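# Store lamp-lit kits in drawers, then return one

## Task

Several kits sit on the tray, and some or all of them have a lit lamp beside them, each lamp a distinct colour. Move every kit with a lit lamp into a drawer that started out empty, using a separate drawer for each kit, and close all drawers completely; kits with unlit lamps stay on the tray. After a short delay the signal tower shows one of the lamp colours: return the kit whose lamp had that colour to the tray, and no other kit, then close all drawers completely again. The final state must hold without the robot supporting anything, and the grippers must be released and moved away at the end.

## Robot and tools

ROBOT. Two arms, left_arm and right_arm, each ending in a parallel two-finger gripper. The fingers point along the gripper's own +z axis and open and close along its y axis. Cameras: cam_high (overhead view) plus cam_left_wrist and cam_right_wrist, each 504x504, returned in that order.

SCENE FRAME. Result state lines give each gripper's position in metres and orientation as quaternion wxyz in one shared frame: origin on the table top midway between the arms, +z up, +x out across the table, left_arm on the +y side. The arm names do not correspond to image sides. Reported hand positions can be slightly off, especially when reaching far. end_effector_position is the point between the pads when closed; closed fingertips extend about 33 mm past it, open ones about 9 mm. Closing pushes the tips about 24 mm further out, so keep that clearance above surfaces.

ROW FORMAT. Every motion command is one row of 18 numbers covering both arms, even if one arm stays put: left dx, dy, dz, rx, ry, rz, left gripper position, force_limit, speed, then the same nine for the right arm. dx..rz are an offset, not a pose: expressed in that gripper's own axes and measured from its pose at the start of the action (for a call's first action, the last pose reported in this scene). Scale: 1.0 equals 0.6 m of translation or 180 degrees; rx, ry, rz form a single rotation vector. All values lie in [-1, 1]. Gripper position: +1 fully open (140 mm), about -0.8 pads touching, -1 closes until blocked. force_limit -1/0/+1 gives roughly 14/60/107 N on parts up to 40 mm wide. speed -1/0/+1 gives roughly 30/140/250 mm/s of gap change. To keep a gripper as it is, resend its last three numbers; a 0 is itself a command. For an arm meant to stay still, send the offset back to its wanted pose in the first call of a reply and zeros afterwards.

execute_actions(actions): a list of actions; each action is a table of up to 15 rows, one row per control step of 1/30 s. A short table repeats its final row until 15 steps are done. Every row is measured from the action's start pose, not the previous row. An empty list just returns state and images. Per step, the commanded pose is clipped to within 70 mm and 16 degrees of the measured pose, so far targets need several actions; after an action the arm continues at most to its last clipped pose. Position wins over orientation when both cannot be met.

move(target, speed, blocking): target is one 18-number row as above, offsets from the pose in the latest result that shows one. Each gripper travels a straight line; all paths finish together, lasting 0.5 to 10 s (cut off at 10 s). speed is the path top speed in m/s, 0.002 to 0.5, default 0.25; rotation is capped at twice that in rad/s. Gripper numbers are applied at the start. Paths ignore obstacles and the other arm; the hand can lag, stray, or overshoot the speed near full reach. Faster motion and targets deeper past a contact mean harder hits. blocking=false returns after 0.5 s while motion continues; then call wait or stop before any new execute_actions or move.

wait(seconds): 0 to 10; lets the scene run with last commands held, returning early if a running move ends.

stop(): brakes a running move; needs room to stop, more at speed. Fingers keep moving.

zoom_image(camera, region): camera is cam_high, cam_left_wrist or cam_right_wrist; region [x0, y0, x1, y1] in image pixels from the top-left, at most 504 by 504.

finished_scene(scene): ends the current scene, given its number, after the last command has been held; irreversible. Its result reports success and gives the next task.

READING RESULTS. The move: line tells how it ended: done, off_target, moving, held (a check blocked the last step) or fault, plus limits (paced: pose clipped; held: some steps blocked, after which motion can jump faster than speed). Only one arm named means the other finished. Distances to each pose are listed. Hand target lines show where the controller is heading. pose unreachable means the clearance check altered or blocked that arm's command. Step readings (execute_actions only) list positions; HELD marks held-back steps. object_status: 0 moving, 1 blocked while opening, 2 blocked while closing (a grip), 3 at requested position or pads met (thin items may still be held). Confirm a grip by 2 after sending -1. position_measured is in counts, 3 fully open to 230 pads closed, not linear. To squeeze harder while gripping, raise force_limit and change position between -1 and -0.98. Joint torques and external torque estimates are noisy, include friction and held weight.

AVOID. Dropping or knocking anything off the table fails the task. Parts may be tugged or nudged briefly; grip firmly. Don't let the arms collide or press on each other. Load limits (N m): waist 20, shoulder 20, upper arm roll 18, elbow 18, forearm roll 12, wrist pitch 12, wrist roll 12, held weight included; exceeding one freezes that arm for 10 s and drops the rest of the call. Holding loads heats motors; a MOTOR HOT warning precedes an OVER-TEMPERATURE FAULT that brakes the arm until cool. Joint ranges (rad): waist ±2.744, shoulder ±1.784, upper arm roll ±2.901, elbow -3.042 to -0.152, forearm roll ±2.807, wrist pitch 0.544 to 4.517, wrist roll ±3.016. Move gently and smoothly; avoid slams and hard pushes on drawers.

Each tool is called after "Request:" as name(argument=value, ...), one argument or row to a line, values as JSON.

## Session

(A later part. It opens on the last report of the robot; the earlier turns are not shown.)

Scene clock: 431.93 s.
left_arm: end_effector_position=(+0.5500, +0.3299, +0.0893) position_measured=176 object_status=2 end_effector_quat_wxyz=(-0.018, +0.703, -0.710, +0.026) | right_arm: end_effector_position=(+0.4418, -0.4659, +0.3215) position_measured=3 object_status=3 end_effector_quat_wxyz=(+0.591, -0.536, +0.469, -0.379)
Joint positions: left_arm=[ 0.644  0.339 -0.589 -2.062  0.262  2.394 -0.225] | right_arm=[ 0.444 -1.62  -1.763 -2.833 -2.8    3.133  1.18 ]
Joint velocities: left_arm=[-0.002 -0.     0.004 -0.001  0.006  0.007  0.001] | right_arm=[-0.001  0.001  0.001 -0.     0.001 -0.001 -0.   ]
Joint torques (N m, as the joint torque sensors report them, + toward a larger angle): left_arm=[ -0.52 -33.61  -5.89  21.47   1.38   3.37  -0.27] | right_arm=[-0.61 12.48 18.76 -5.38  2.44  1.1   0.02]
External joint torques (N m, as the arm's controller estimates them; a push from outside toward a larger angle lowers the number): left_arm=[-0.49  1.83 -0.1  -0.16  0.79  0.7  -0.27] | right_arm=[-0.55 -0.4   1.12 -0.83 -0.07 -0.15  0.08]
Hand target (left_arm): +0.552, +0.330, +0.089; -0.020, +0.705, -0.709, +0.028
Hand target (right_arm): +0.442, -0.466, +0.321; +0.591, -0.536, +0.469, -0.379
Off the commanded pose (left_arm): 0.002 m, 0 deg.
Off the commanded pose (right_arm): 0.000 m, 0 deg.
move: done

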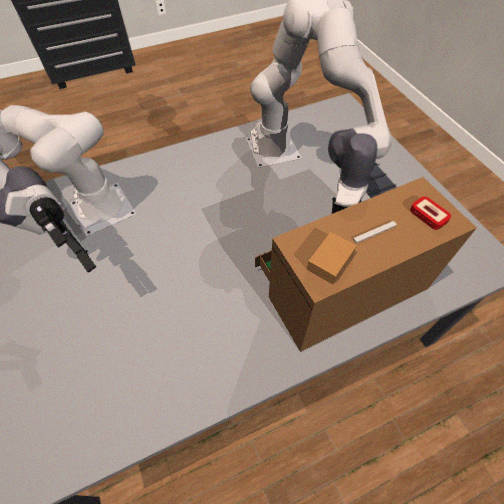

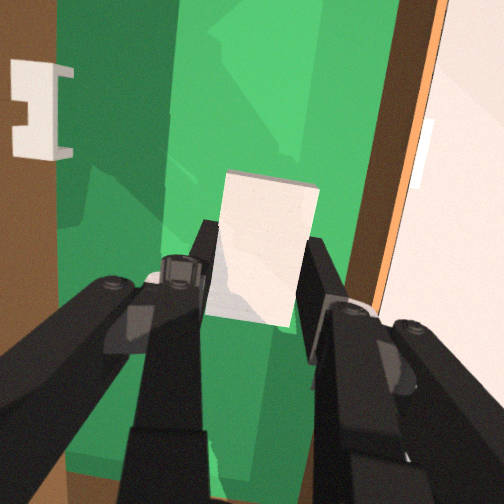

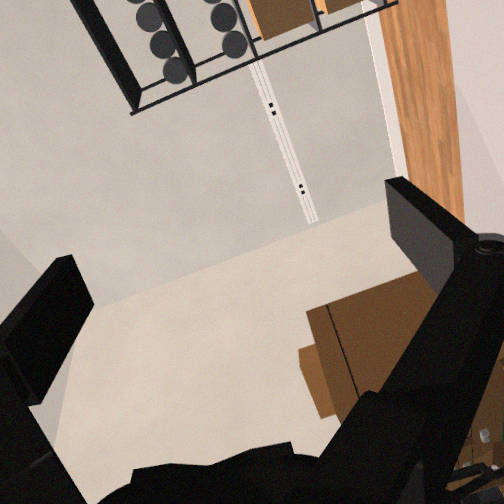

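Request:
move(
  target=[0,0,0.004,0,0,0,-0.17,0.3,-0.8,0,0,0,0,0,0,1,0,0],
  speed=0.02,
)

Request:
move(
  target=[0,0,-0.12,-0.024,0,0,-0.17,0.3,0,0,0,0,0,0,0,1,0,0],
)

Request:
move(
  target=[0,0.2,-0.02,0,0,-0.5,-1,0.3,0,0,0,0,0,0,0,1,0,0],
  speed=0.4,
)

Request:
move(
  target=[0,0,0.1,0,0.2,0,-1,0.3,0,0,0,0,0,0,0,1,0,0],
)

Scene clock: 435.23 s.
left_arm: end_effector_position=(+0.5496, +0.3296, +0.0878) position_measured=150 object_status=3 end_effector_quat_wxyz=(-0.017, +0.703, -0.711, +0.026) | right_arm: end_effector_position=(+0.4418, -0.4659, +0.3215) position_measured=3 object_status=3 end_effector_quat_wxyz=(+0.591, -0.536, +0.469, -0.379)
Joint positions: left_arm=[ 0.643  0.342 -0.589 -2.062  0.263  2.395 -0.225] | right_arm=[ 0.444 -1.62  -1.763 -2.833 -2.8    3.133  1.18 ]
Joint velocities: left_arm=[ 0.001 -0.001  0.    -0.002  0.    -0.     0.001] | right_arm=[-0.001 -0.    -0.001  0.001  0.     0.    -0.002]
Joint torques (N m, as the joint torque sensors report them, + toward a larger angle): left_arm=[ -0.79 -33.98  -4.95  20.9    1.3    3.09   0.04] | right_arm=[-0.57 12.71 18.77 -5.44  2.46  1.12  0.05]
External joint torques (N m, as the arm's controller estimates them; a push from outside toward a larger angle lowers the number): left_arm=[-0.85  1.49  0.8  -0.68  0.71  0.43  0.05] | right_arm=[-0.54 -0.13  1.15 -0.87 -0.05 -0.14  0.11]
Hand target (left_arm): +0.550, +0.330, +0.087; -0.018, +0.703, -0.710, +0.026
Hand target (right_arm): +0.442, -0.466, +0.321; +0.591, -0.536, +0.469, -0.379
Off the commanded pose (left_arm): 0.001 m, 0 deg.
Off the commanded pose (right_arm): 0.000 m, 0 deg.
move: done

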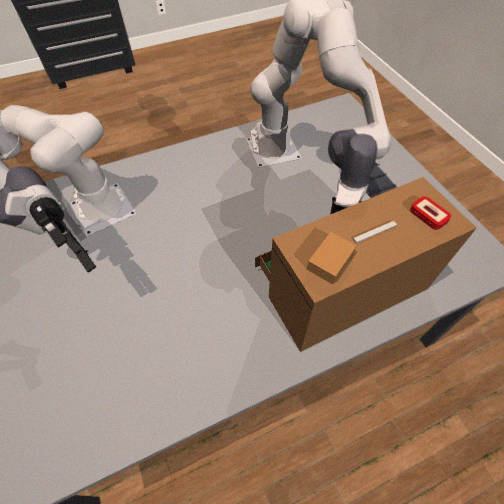

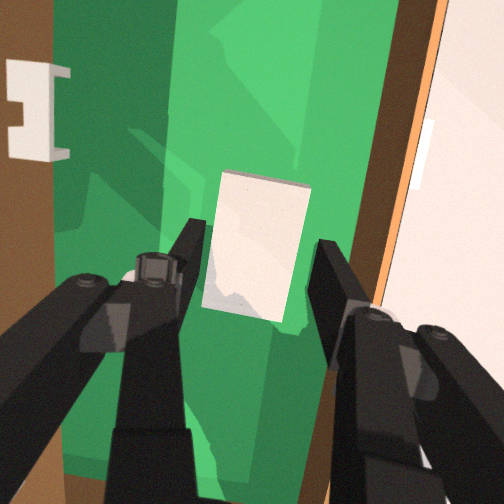

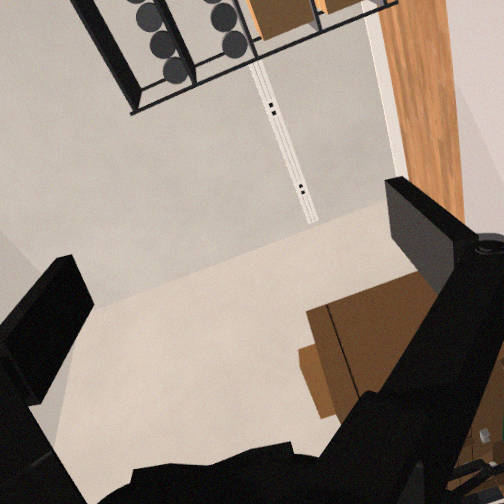

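Scene clock: 445.63 s.
left_arm: end_effector_position=(+0.5379, +0.3253, +0.1181) position_measured=150 object_status=3 end_effector_quat_wxyz=(+0.000, +0.697, -0.717, +0.004) | right_arm: end_effector_position=(+0.4418, -0.4659, +0.3215) position_measured=3 object_status=3 end_effector_quat_wxyz=(+0.591, -0.536, +0.469, -0.379)
Joint positions: left_arm=[ 0.651  0.3   -0.616 -2.016  0.216  2.258 -0.188] | right_arm=[ 0.444 -1.62  -1.763 -2.833 -2.8    3.133  1.18 ]
Joint velocities: left_arm=[ 0.001  0.     0.     0.    -0.001 -0.001  0.   ] | right_arm=[-0.     0.    -0.    -0.    -0.     0.     0.002]
Joint torques (N m, as the joint torque sensors report them, + toward a larger angle): left_arm=[  0.07 -32.84  -4.67  19.78   0.74   2.8    0.04] | right_arm=[-0.52 12.63 18.85 -5.33  2.48  1.15  0.06]
External joint torques (N m, as the arm's controller estimates them; a push from outside toward a larger angle lowers the number): left_arm=[ 0.02  1.67  0.6  -2.61  0.12  0.27  0.04] | right_arm=[-0.51 -0.23  1.2  -0.73 -0.03 -0.12  0.11]
Hand target (left_arm): +0.537, +0.326, +0.116; +0.001, +0.698, -0.716, +0.003
Hand target (right_arm): +0.442, -0.466, +0.321; +0.591, -0.536, +0.469, -0.379
Off the commanded pose (left_arm): 0.043 m, 1 deg.
Off the commanded pose (right_arm): 0.000 m, 0 deg.
TORQUE FAULT: the external load on joint 4 (elbow) of the left arm reached its load limit, and that arm stopped for 10 seconds. That time counts as 19 of the actions that you can send in this scene. A torque fault stops only its own arm. That arm's remaining commands of this call were not run. That arm's gripper holds where it stopped, with its grip as last carried out, and that arm accepts commands again: back off and push less far. That arm stops again, at the same cost, whenever a joint's load reaches its limit.
move: fault (left_arm)

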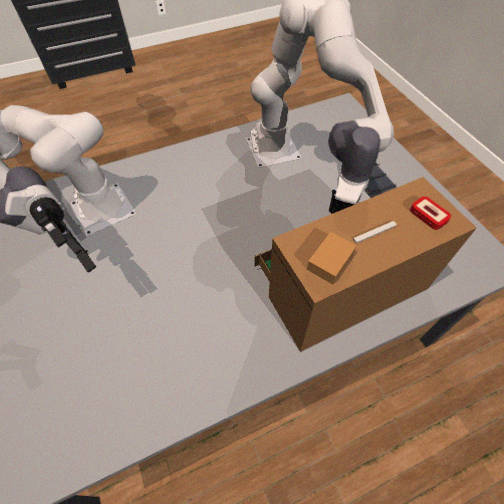

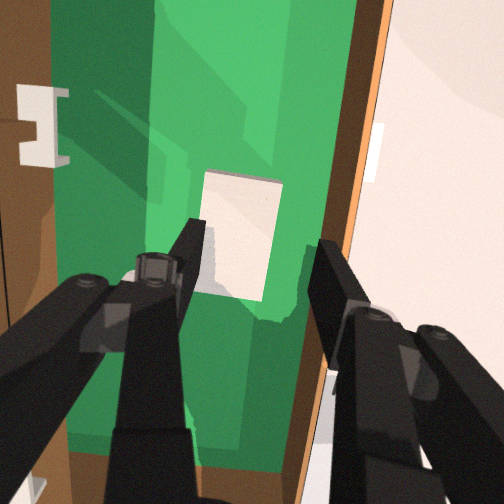

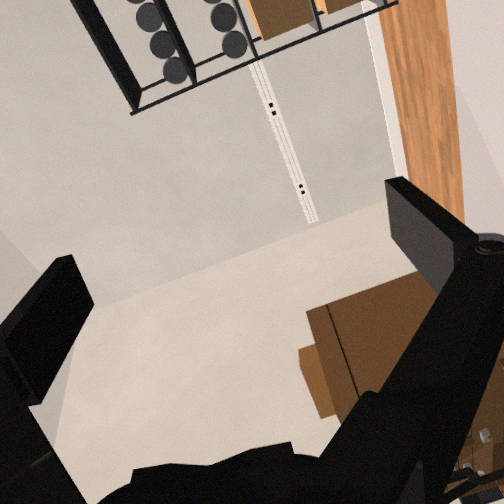

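not run: a fault stop came before this call.

not run: a fault stop came before this call.

Request:
move(
  target=[0,0.015,0,0.03,0,0,-0.25,0.3,0,0,0,0,0,0,0,1,0,0],
  speed=0.05,
)

Request:
move(
  target=[0,0,-0.09,0,0,0,-0.25,0.3,0,0,0,0,0,0,0,1,0,0],
  speed=0.08,
)

Request:
move(
  target=[0,0.15,-0.02,-0.03,0,0,-1,0.3,0,0,0,0,0,0,0,1,0,0],
)

Request:
move(
  target=[0,0,0,0,0,-0.5,-1,0.3,0,0,0,0,0,0,0,1,0,0],
  speed=0.4,
)

Request:
move(
  target=[0,0,0.1,0,0.2,0,-1,0.3,0,0,0,0,0,0,0,1,0,0],
)

Scene clock: 450.37 s.
left_arm: end_effector_position=(+0.5302, +0.3255, +0.1191) position_measured=160 object_status=3 end_effector_quat_wxyz=(-0.034, +0.698, -0.715, +0.037) | right_arm: end_effector_position=(+0.4418, -0.4659, +0.3215) position_measured=3 object_status=3 end_effector_quat_wxyz=(+0.591, -0.536, +0.469, -0.379)
Joint positions: left_arm=[ 0.684  0.2   -0.633 -2.165  0.181  2.419 -0.173] | right_arm=[ 0.444 -1.62  -1.763 -2.833 -2.8    3.133  1.18 ]
Joint velocities: left_arm=[ 0.001 -0.004 -0.002 -0.014 -0.009  0.024  0.013] | right_arm=[ 0.     0.     0.    -0.001  0.001 -0.001 -0.001]
Joint torques (N m, as the joint torque sensors report them, + toward a larger angle): left_arm=[  1.64 -30.45  -4.86  19.17  -0.69   2.81   0.23] | right_arm=[-0.47 12.52 18.59 -5.46  2.47  1.13  0.04]
External joint torques (N m, as the arm's controller estimates them; a push from outside toward a larger angle lowers the number): left_arm=[ 1.69  0.28 -1.23 -3.02 -1.28  0.05  0.23] | right_arm=[-0.45 -0.34  0.96 -0.9  -0.05 -0.13  0.1 ]
Hand target (left_arm): +0.529, +0.324, +0.118; -0.032, +0.696, -0.716, +0.038
Hand target (right_arm): +0.442, -0.466, +0.321; +0.591, -0.536, +0.469, -0.379
Off the commanded pose (left_arm): 0.002 m, 0 deg.
Off the commanded pose (right_arm): 0.000 m, 0 deg.
move: done

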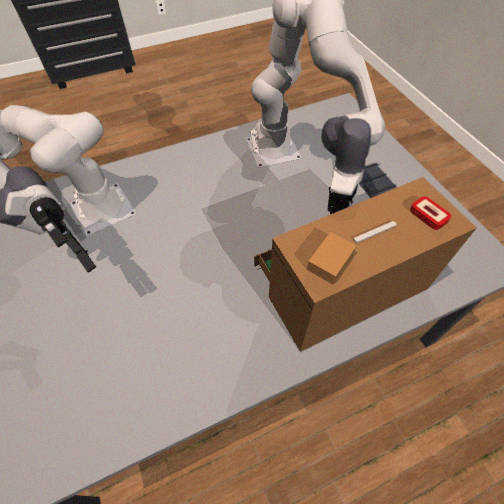

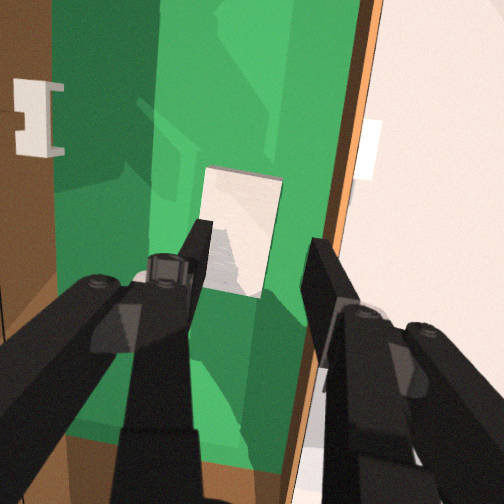

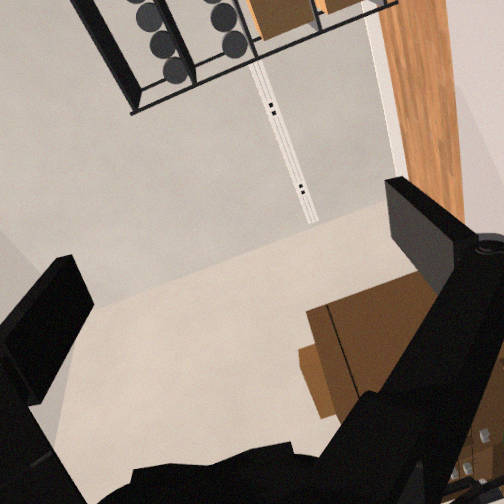

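Scene clock: 451.57 s.
left_arm: end_effector_position=(+0.5247, +0.3260, +0.1719) position_measured=160 object_status=3 end_effector_quat_wxyz=(-0.035, +0.700, -0.713, +0.036) | right_arm: end_effector_position=(+0.4418, -0.4659, +0.3215) position_measured=3 object_status=3 end_effector_quat_wxyz=(+0.591, -0.536, +0.469, -0.379)
Joint positions: left_arm=[ 0.702  0.088 -0.651 -2.138  0.08   2.307 -0.11 ] | right_arm=[ 0.444 -1.62  -1.763 -2.833 -2.8    3.133  1.18 ]
Joint velocities: left_arm=[-0.     0.001 -0.002 -0.001 -0.002 -0.011  0.019] | right_arm=[-0.001 -0.001 -0.001 -0.001 -0.001 -0.001 -0.002]
Joint torques (N m, as the joint torque sensors report them, + toward a larger angle): left_arm=[  1.99 -27.63  -1.81  23.51  -0.42   2.46   0.16] | right_arm=[-0.63 12.62 18.89 -5.34  2.49  1.13  0.05]
External joint torques (N m, as the arm's controller estimates them; a push from outside toward a larger angle lowers the number): left_arm=[ 2.18  0.24 -0.03  0.38 -1.07 -0.26  0.16] | right_arm=[-0.61 -0.2   1.26 -0.69 -0.01 -0.14  0.11]
Hand target (left_arm): +0.524, +0.326, +0.173; -0.034, +0.698, -0.715, +0.036
Hand target (right_arm): +0.442, -0.466, +0.321; +0.591, -0.536, +0.469, -0.379
Off the commanded pose (left_arm): 0.001 m, 0 deg.
Off the commanded pose (right_arm): 0.000 m, 0 deg.
move: done

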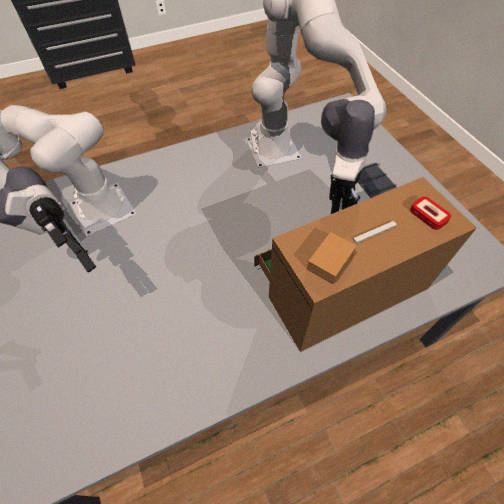

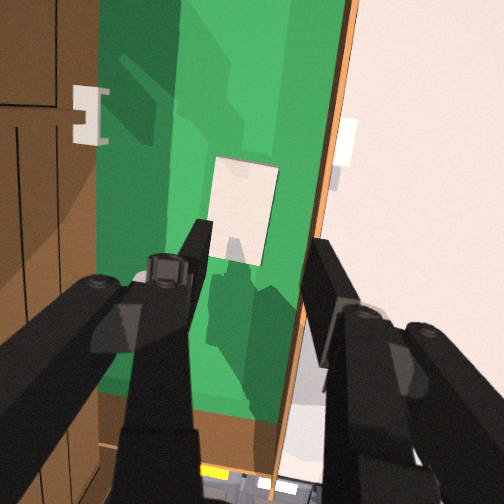

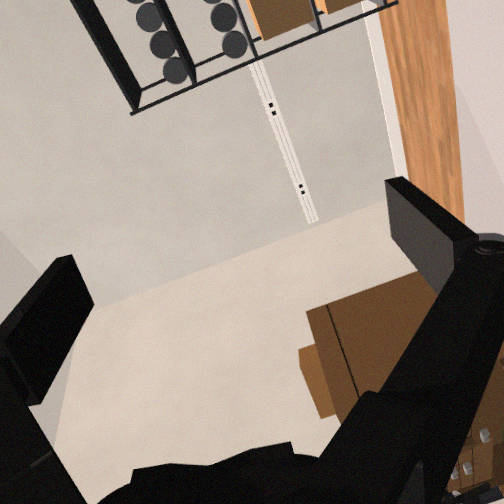

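Scene clock: 452.63 s.
left_arm: end_effector_position=(+0.4355, +0.3285, +0.1749) position_measured=234 object_status=3 end_effector_quat_wxyz=(-0.004, +0.704, -0.710, +0.001) | right_arm: end_effector_position=(+0.4418, -0.4659, +0.3215) position_measured=3 object_status=3 end_effector_quat_wxyz=(+0.591, -0.536, +0.469, -0.379)
Joint positions: left_arm=[ 0.692 -0.145 -0.629 -2.328 -0.1    2.216  0.003] | right_arm=[ 0.444 -1.62  -1.763 -2.833 -2.8    3.133  1.18 ]
Joint velocities: left_arm=[-0.    -0.002 -0.002  0.001 -0.004 -0.005  0.034] | right_arm=[-0.     0.     0.    -0.002 -0.001 -0.     0.001]
Joint torques (N m, as the joint torque sensors report them, + toward a larger angle): left_arm=[ -1.33 -21.77   3.33  20.26  -0.5    1.95   0.23] | right_arm=[-0.38 12.39 18.82 -5.58  2.44  1.14  0.08]
External joint torques (N m, as the arm's controller estimates them; a push from outside toward a larger angle lowers the number): left_arm=[-1.29 -0.81  1.   -2.7  -1.15 -0.58  0.23] | right_arm=[-0.43 -0.45  1.18 -0.86 -0.07 -0.13  0.14]
Hand target (left_arm): +0.433, +0.327, +0.174; -0.002, +0.700, -0.714, +0.000
Hand target (right_arm): +0.442, -0.466, +0.321; +0.591, -0.536, +0.469, -0.379
Off the commanded pose (left_arm): 0.002 m, 1 deg.
Off the commanded pose (right_arm): 0.000 m, 0 deg.
move: done

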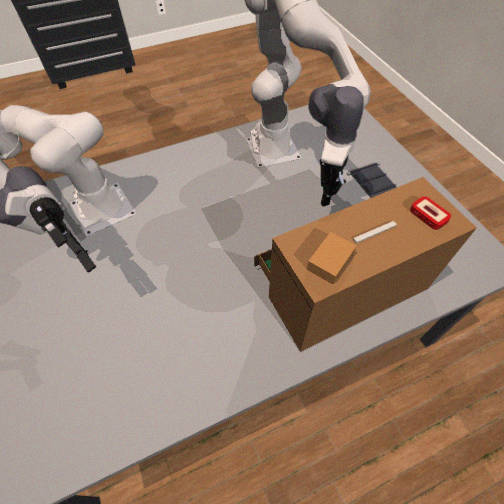

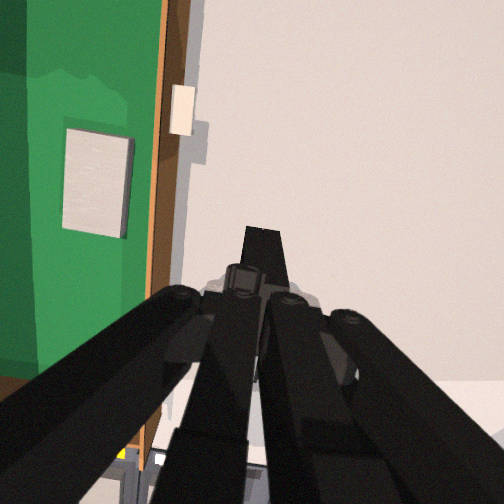

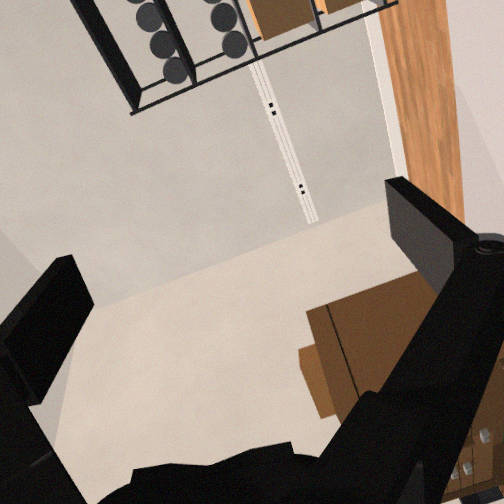

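Scene clock: 455.73 s.
left_arm: end_effector_position=(+0.4350, +0.3275, +0.1748) position_measured=234 object_status=3 end_effector_quat_wxyz=(-0.001, +1.000, -0.013, +0.004) | right_arm: end_effector_position=(+0.4418, -0.4659, +0.3215) position_measured=3 object_status=3 end_effector_quat_wxyz=(+0.591, -0.536, +0.469, -0.379)
Joint positions: left_arm=[ 1.178 -0.262 -1.094 -2.324 -0.283  2.189 -1.416] | right_arm=[ 0.444 -1.62  -1.763 -2.833 -2.8    3.133  1.18 ]
Joint velocities: left_arm=[ 0.001 -0.    -0.     0.001 -0.001 -0.003 -0.03 ] | right_arm=[ 0.     0.001 -0.001 -0.001  0.     0.001 -0.001]
Joint torques (N m, as the joint torque sensors report them, + toward a larger angle): left_arm=[ 1.79 -9.54  6.04 23.15 -0.04  2.04 -0.13] | right_arm=[-0.6  12.57 18.86 -5.48  2.43  1.12  0.04]
External joint torques (N m, as the arm's controller estimates them; a push from outside toward a larger angle lowers the number): left_arm=[ 1.74 -1.38 -0.65  0.84 -0.75 -0.51 -0.13] | right_arm=[-0.65 -0.27  1.21 -0.8  -0.08 -0.15  0.09]
Hand target (left_arm): +0.435, +0.327, +0.176; -0.000, +1.000, -0.005, +0.004
Hand target (right_arm): +0.442, -0.466, +0.321; +0.591, -0.536, +0.469, -0.379
Off the commanded pose (left_arm): 0.001 m, 1 deg.
Off the commanded pose (right_arm): 0.000 m, 0 deg.
move: done

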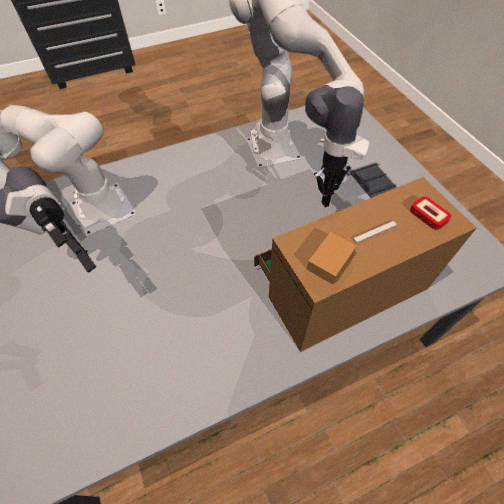

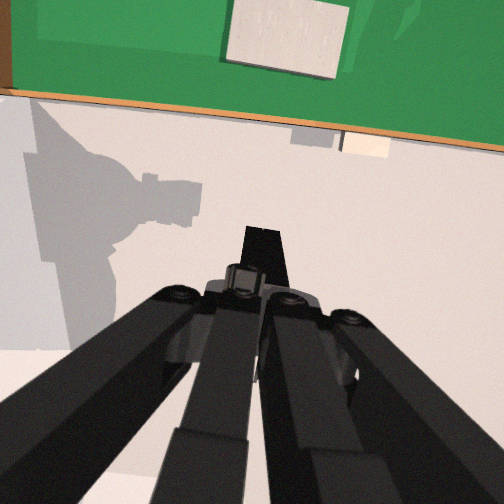

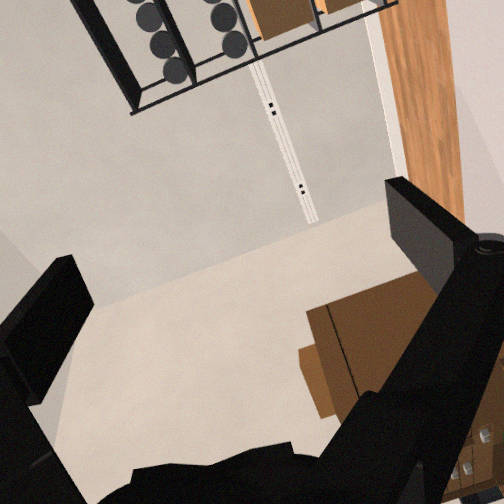

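Scene clock: 459.60 s.
left_arm: end_effector_position=(+0.4379, +0.3239, +0.1112) position_measured=234 object_status=3 end_effector_quat_wxyz=(+0.000, +0.951, -0.024, +0.309) | right_arm: end_effector_position=(+0.4418, -0.4659, +0.3215) position_measured=3 object_status=3 end_effector_quat_wxyz=(+0.591, -0.536, +0.469, -0.379)
Joint positions: left_arm=[-0.269 -0.122  0.152 -2.938 -0.473  3.469 -1.269] | right_arm=[ 0.444 -1.62  -1.763 -2.833 -2.8    3.133  1.18 ]
Joint velocities: left_arm=[-0.083 -0.001  0.119 -0.015  0.102  0.03  -0.098] | right_arm=[-0.    -0.002  0.    -0.001 -0.001 -0.001  0.001]
Joint torques (N m, as the joint torque sensors report them, + toward a larger angle): left_arm=[ -1.15 -18.83  -0.65  13.45   1.69   3.93  -0.03] | right_arm=[-0.37 12.71 18.64 -5.39  2.46  1.12  0.02]
External joint torques (N m, as the arm's controller estimates them; a push from outside toward a larger angle lowers the number): left_arm=[-1.12 -0.72  0.09 -1.77  0.95  0.49 -0.05] | right_arm=[-0.38 -0.09  0.97 -0.77 -0.06 -0.15  0.08]
Hand target (left_arm): +0.438, +0.323, +0.113; +0.005, +0.950, -0.015, +0.312
Hand target (right_arm): +0.442, -0.466, +0.321; +0.591, -0.536, +0.469, -0.379
Off the commanded pose (left_arm): 0.006 m, 1 deg.
Off the commanded pose (right_arm): 0.000 m, 0 deg.
move: off_target (left_arm)

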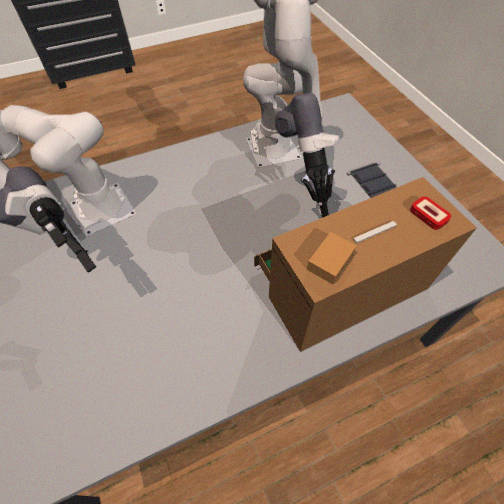

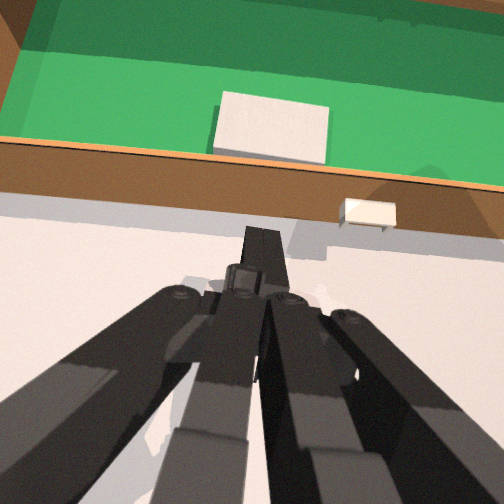

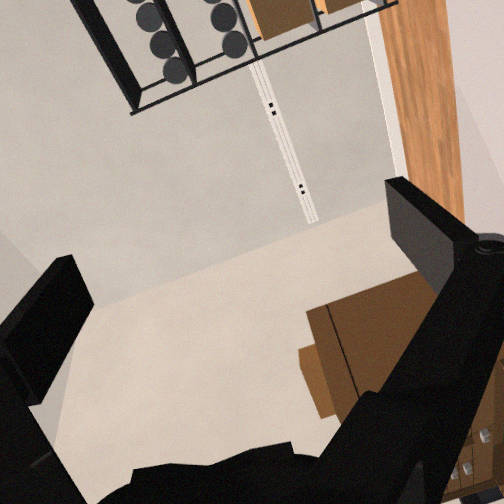

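Request:
move(
  target=[0.227,0.01,0.165,0,0,0,-1,0.3,0,0,0,0,0,0,0,1,0,0],
  speed=0.08,
)

Request:
move(
  target=[-0.07,0,-0.07,0,0,0,-1,0.3,0,0,0,0,0,0,0,1,0,0],
)

Scene clock: 464.20 s.
left_arm: end_effector_position=(+0.6007, +0.3172, +0.1078) position_measured=234 object_status=3 end_effector_quat_wxyz=(-0.001, +0.952, -0.017, +0.305) | right_arm: end_effector_position=(+0.4418, -0.4659, +0.3215) position_measured=3 object_status=3 end_effector_quat_wxyz=(+0.591, -0.536, +0.469, -0.379)
Joint positions: left_arm=[-0.192  0.245  0.172 -2.423 -0.346  3.287 -1.349] | right_arm=[ 0.444 -1.62  -1.763 -2.833 -2.8    3.133  1.18 ]
Joint velocities: left_arm=[ 0.006  0.005 -0.007  0.011  0.001 -0.018 -0.   ] | right_arm=[-0.001  0.    -0.    -0.001 -0.001 -0.     0.001]
Joint torques (N m, as the joint torque sensors report them, + toward a larger angle): left_arm=[  0.26 -29.76  -1.61  21.9    1.81   3.85   0.25] | right_arm=[ 0.02 12.57 18.8  -5.44  2.48  1.15  0.04]
External joint torques (N m, as the arm's controller estimates them; a push from outside toward a larger angle lowers the number): left_arm=[ 0.27  3.42 -3.27  3.93  1.09  0.39  0.23] | right_arm=[ 0.02 -0.27  1.17 -0.79 -0.02 -0.12  0.09]
Hand target (left_arm): +0.605, +0.312, +0.110; +0.000, +0.951, -0.023, +0.308
Hand target (right_arm): +0.442, -0.466, +0.321; +0.591, -0.536, +0.469, -0.379
Off the commanded pose (left_arm): 0.009 m, 1 deg.
Off the commanded pose (right_arm): 0.000 m, 0 deg.
move: off_target (left_arm)

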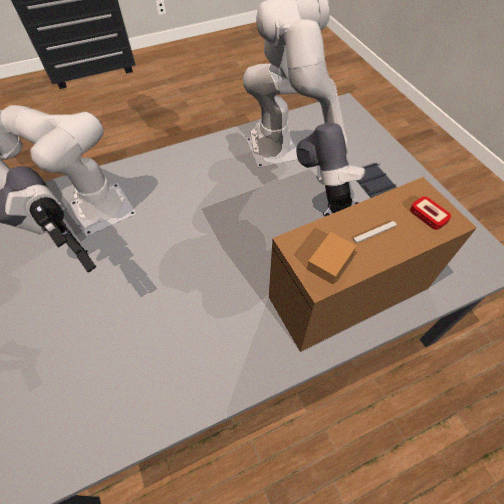

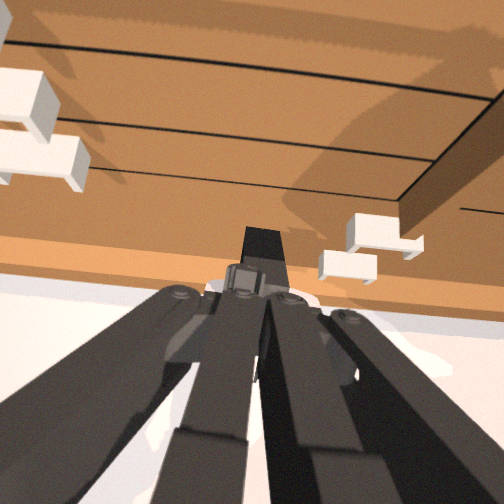

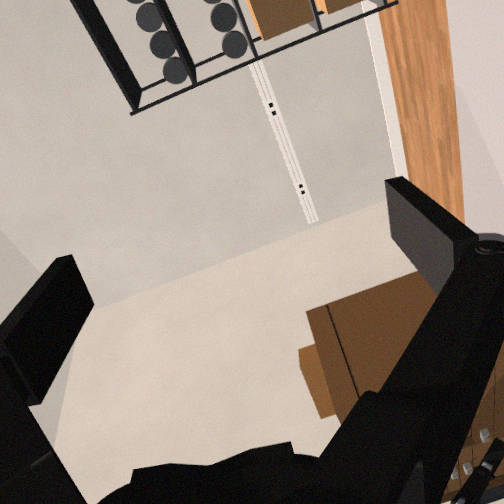

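Scene clock: 465.03 s.
left_arm: end_effector_position=(+0.5430, +0.3175, +0.1172) position_measured=234 object_status=3 end_effector_quat_wxyz=(+0.003, +0.952, -0.015, +0.305) | right_arm: end_effector_position=(+0.4418, -0.4659, +0.3215) position_measured=3 object_status=3 end_effector_quat_wxyz=(+0.591, -0.536, +0.469, -0.379)
Joint positions: left_arm=[-0.302  0.098  0.252 -2.611 -0.39   3.333 -1.326] | right_arm=[ 0.444 -1.62  -1.763 -2.833 -2.8    3.133  1.18 ]
Joint velocities: left_arm=[-0.12  -0.001  0.105 -0.001 -0.061  0.005  0.047] | right_arm=[-0.001 -0.    -0.    -0.    -0.    -0.     0.002]
Joint torques (N m, as the joint torque sensors report them, + toward a larger angle): left_arm=[ -1.28 -26.84   0.48  15.63  -0.35   3.78   0.26] | right_arm=[-0.51 12.66 18.81 -5.28  2.47  1.1   0.06]
External joint torques (N m, as the arm's controller estimates them; a push from outside toward a larger angle lowers the number): left_arm=[-1.49  0.15 -0.5  -1.64 -1.11  0.33  0.24] | right_arm=[-0.49 -0.19  1.15 -0.72 -0.05 -0.15  0.11]
Hand target (left_arm): +0.543, +0.319, +0.118; +0.001, +0.952, -0.018, +0.307
Hand target (right_arm): +0.442, -0.466, +0.321; +0.591, -0.536, +0.469, -0.379
Off the commanded pose (left_arm): 0.002 m, 1 deg.
Off the commanded pose (right_arm): 0.000 m, 0 deg.
move: done

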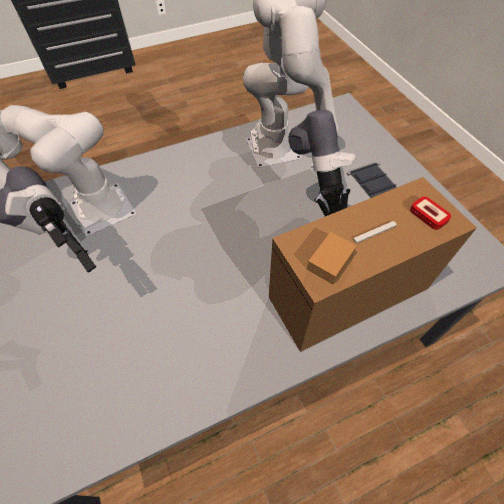

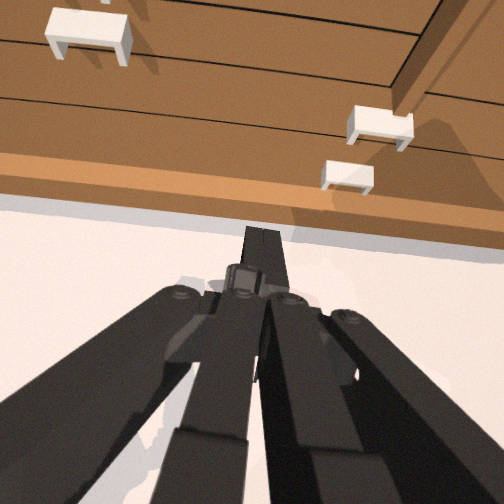

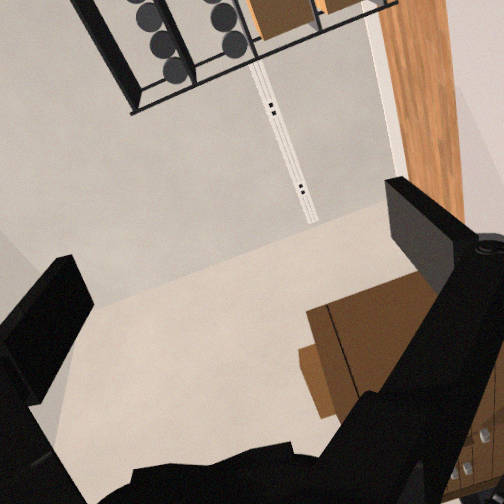

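Request:
move(
  target=[0.117,-0.138,-0.163,0,0.145,-0.01,-0.15,0.3,0,0,0,0,0,0,0,1,0,0],
  speed=0.15,
)

Scene clock: 469.47 s.
left_arm: end_effector_position=(+0.5454, +0.4002, +0.2374) position_measured=148 object_status=3 end_effector_quat_wxyz=(+0.007, +0.860, -0.005, +0.511) | right_arm: end_effector_position=(+0.4418, -0.4659, +0.3215) position_measured=3 object_status=3 end_effector_quat_wxyz=(+0.591, -0.536, +0.469, -0.379)
Joint positions: left_arm=[-0.106 -0.005  0.405 -2.818  0.238  3.892 -1.664] | right_arm=[ 0.444 -1.62  -1.763 -2.833 -2.8    3.133  1.18 ]
Joint velocities: left_arm=[ 0.001  0.002  0.005 -0.001  0.01   0.017 -0.031] | right_arm=[-0.    -0.     0.001  0.    -0.001  0.    -0.001]
Joint torques (N m, as the joint torque sensors report them, + toward a larger angle): left_arm=[  0.95 -19.6    0.65  14.95   1.07   3.65   0.01] | right_arm=[-0.35 12.43 18.79 -5.35  2.44  1.14  0.03]
External joint torques (N m, as the arm's controller estimates them; a push from outside toward a larger angle lowers the number): left_arm=[ 0.91  1.85  0.67 -0.86  1.06  0.32 -0.02] | right_arm=[-0.35 -0.4   1.15 -0.75 -0.07 -0.13  0.09]
Hand target (left_arm): +0.545, +0.401, +0.237; +0.011, +0.859, +0.000, +0.511
Hand target (right_arm): +0.442, -0.466, +0.321; +0.591, -0.536, +0.469, -0.379
Off the commanded pose (left_arm): 0.001 m, 1 deg.
Off the commanded pose (right_arm): 0.000 m, 0 deg.
move: done

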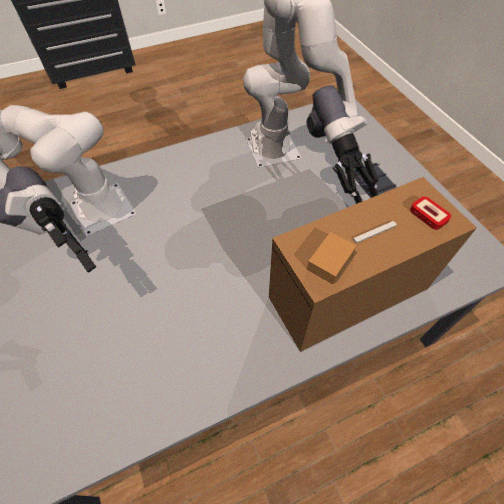

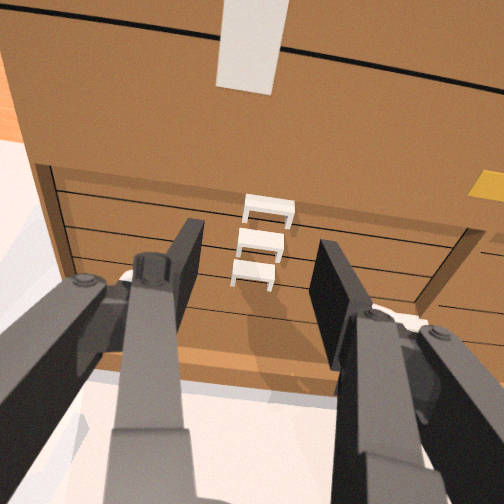

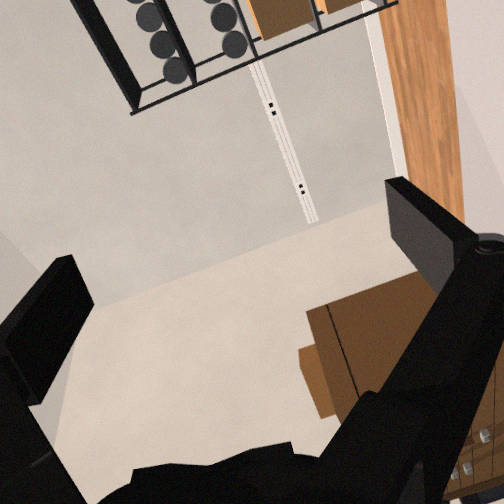

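Request:
move(
  target=[0.014,0.008,0.097,0,0,0,-0.15,0.3,0,0,0,0,0,0,0,1,0,0],
  speed=0.08,
)

Scene clock: 473.60 s.
left_arm: end_effector_position=(+0.5966, +0.3964, +0.2171) position_measured=148 object_status=3 end_effector_quat_wxyz=(+0.006, +0.859, -0.005, +0.511) | right_arm: end_effector_position=(+0.4418, -0.4659, +0.3215) position_measured=3 object_status=3 end_effector_quat_wxyz=(+0.591, -0.536, +0.469, -0.379)
Joint positions: left_arm=[-0.104  0.182  0.381 -2.651  0.241  3.912 -1.737] | right_arm=[ 0.444 -1.62  -1.763 -2.833 -2.8    3.133  1.18 ]
Joint velocities: left_arm=[ 0.001  0.004  0.     0.001  0.003  0.011 -0.032] | right_arm=[ 0.     0.001 -0.001 -0.    -0.001  0.001 -0.001]
Joint torques (N m, as the joint torque sensors report them, + toward a larger angle): left_arm=[  0.2  -22.12  -0.45  21.83   0.85   2.12  -0.06] | right_arm=[-0.57 12.43 18.72 -5.54  2.46  1.14  0.07]
External joint torques (N m, as the arm's controller estimates them; a push from outside toward a larger angle lowers the number): left_arm=[ 0.28  5.36 -2.17  6.19  1.08 -1.2  -0.08] | right_arm=[-0.6  -0.46  1.08 -0.91 -0.05 -0.12  0.12]
Hand target (left_arm): +0.600, +0.394, +0.216; +0.008, +0.860, -0.004, +0.510
Hand target (right_arm): +0.442, -0.466, +0.321; +0.591, -0.536, +0.469, -0.379
Off the commanded pose (left_arm): 0.004 m, 0 deg.
Off the commanded pose (right_arm): 0.000 m, 0 deg.
move: off_target (left_arm)

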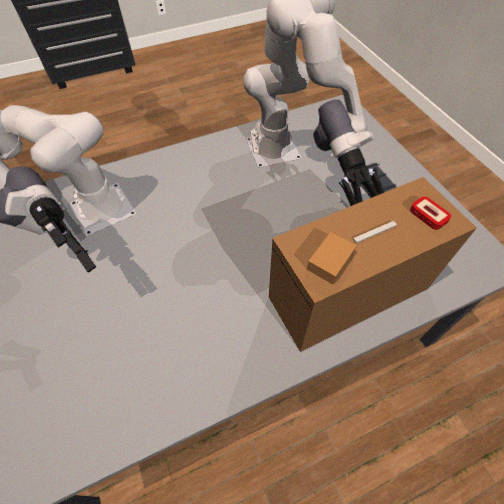

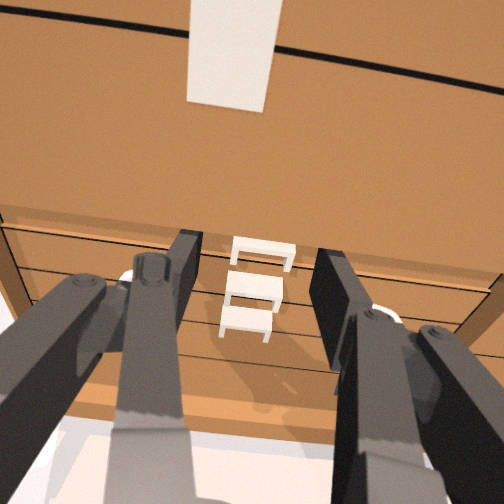

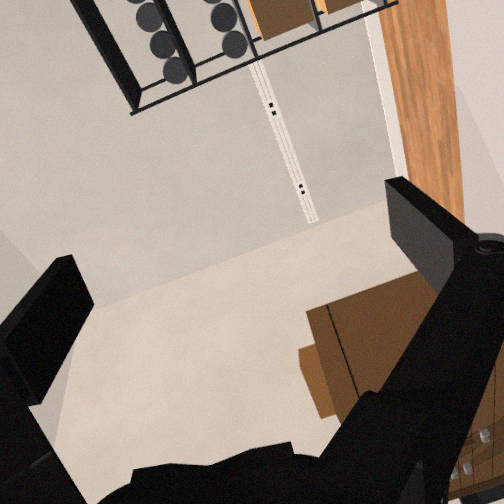

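Request:
move(
  target=[-0.022,0,0.002,0,0,0,-0.15,0.3,0,0,0,0,0,0,0,1,0,0],
  speed=0.04,
)

Request:
move(
  target=[0,0,0.006,0,0,0,-1,0.3,-0.5,0,0,0,0,0,0,1,0,0],
  speed=0.04,
)

Scene clock: 475.57 s.
left_arm: end_effector_position=(+0.5921, +0.3960, +0.2051) position_measured=148 object_status=3 end_effector_quat_wxyz=(+0.007, +0.860, -0.004, +0.511) | right_arm: end_effector_position=(+0.4418, -0.4659, +0.3215) position_measured=3 object_status=3 end_effector_quat_wxyz=(+0.591, -0.536, +0.469, -0.379)
Joint positions: left_arm=[-0.104  0.214  0.383 -2.659  0.242  3.95  -1.745] | right_arm=[ 0.444 -1.62  -1.763 -2.833 -2.8    3.133  1.18 ]
Joint velocities: left_arm=[ 0.001  0.001 -0.001  0.001 -0.     0.012  0.002] | right_arm=[ 0.    -0.001  0.001  0.     0.    -0.     0.001]
Joint torques (N m, as the joint torque sensors report them, + toward a larger angle): left_arm=[ -0.58 -26.18   1.79  13.55  -1.12   3.75   0.26] | right_arm=[-0.44 12.39 18.66 -5.29  2.45  1.12  0.04]
External joint torques (N m, as the arm's controller estimates them; a push from outside toward a larger angle lowers the number): left_arm=[-0.58  1.6  -0.28 -1.42 -0.83  0.44  0.24] | right_arm=[-0.4  -0.44  1.02 -0.73 -0.07 -0.13  0.1 ]
Hand target (left_arm): +0.591, +0.396, +0.205; +0.006, +0.859, -0.005, +0.511
Hand target (right_arm): +0.442, -0.466, +0.321; +0.591, -0.536, +0.469, -0.379
Off the commanded pose (left_arm): 0.001 m, 0 deg.
Off the commanded pose (right_arm): 0.000 m, 0 deg.
move: done

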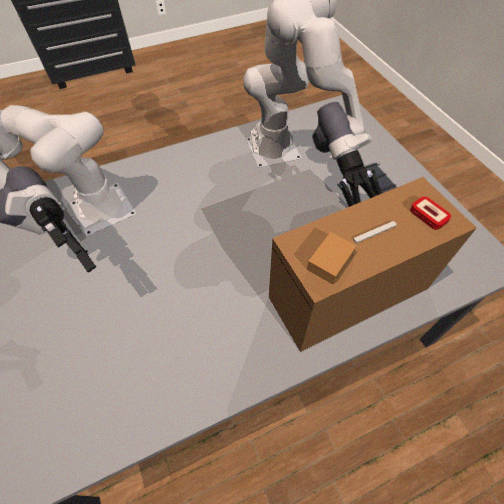

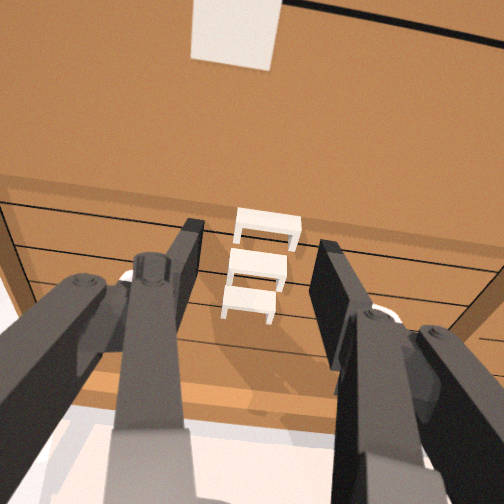

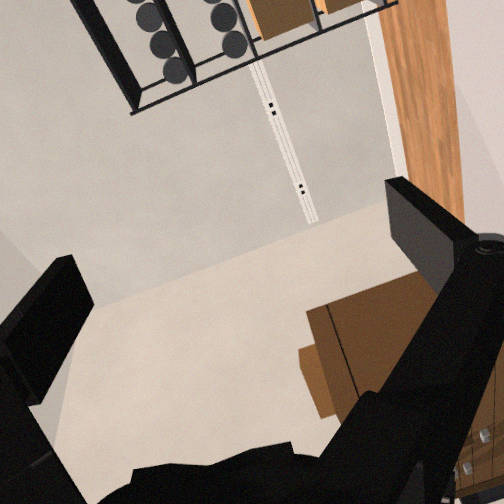

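Scene clock: 476.27 s.
left_arm: end_effector_position=(+0.5928, +0.3950, +0.2042) position_measured=195 object_status=2 end_effector_quat_wxyz=(+0.008, +0.859, -0.005, +0.512) | right_arm: end_effector_position=(+0.4418, -0.4659, +0.3215) position_measured=3 object_status=3 end_effector_quat_wxyz=(+0.591, -0.536, +0.469, -0.379)
Joint positions: left_arm=[-0.104  0.22   0.382 -2.656  0.243  3.956 -1.746] | right_arm=[ 0.444 -1.62  -1.763 -2.833 -2.8    3.133  1.18 ]
Joint velocities: left_arm=[ 0.001  0.001  0.001 -0.    -0.001  0.004 -0.   ] | right_arm=[ 0.001  0.    -0.001 -0.     0.     0.    -0.   ]
Joint torques (N m, as the joint torque sensors report them, + toward a larger angle): left_arm=[  1.09 -23.24   1.05  19.13  -0.22   2.58  -0.1 ] | right_arm=[-0.46 12.47 18.85 -5.33  2.44  1.14  0.02]
External joint torques (N m, as the arm's controller estimates them; a push from outside toward a larger angle lowers the number): left_arm=[ 0.98  4.78 -1.18  4.19  0.09 -0.76 -0.13] | right_arm=[-0.5  -0.38  1.22 -0.71 -0.07 -0.13  0.08]
Hand target (left_arm): +0.595, +0.396, +0.203; +0.007, +0.860, -0.004, +0.511
Hand target (right_arm): +0.442, -0.466, +0.321; +0.591, -0.536, +0.469, -0.379
Off the commanded pose (left_arm): 0.003 m, 0 deg.
Off the commanded pose (right_arm): 0.000 m, 0 deg.
move: done

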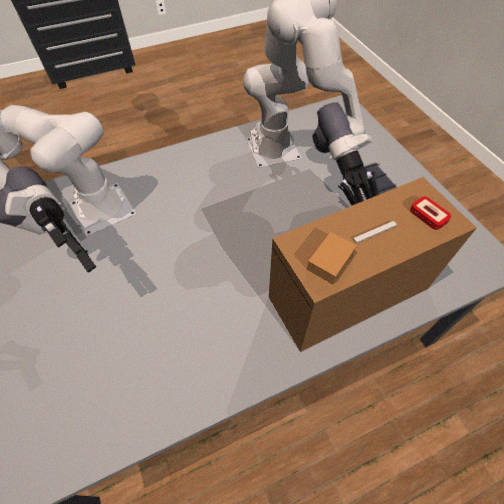

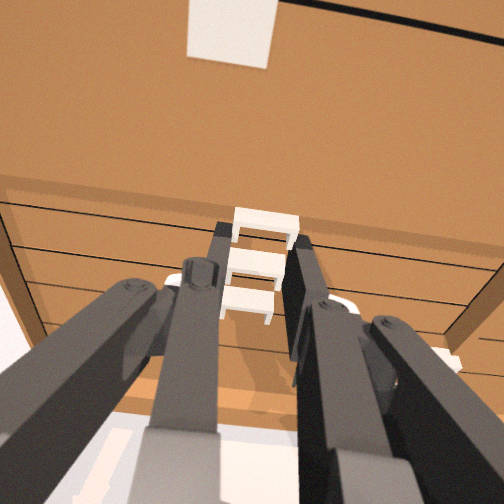

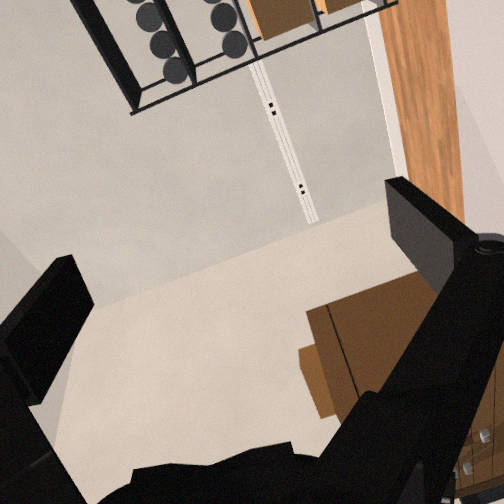

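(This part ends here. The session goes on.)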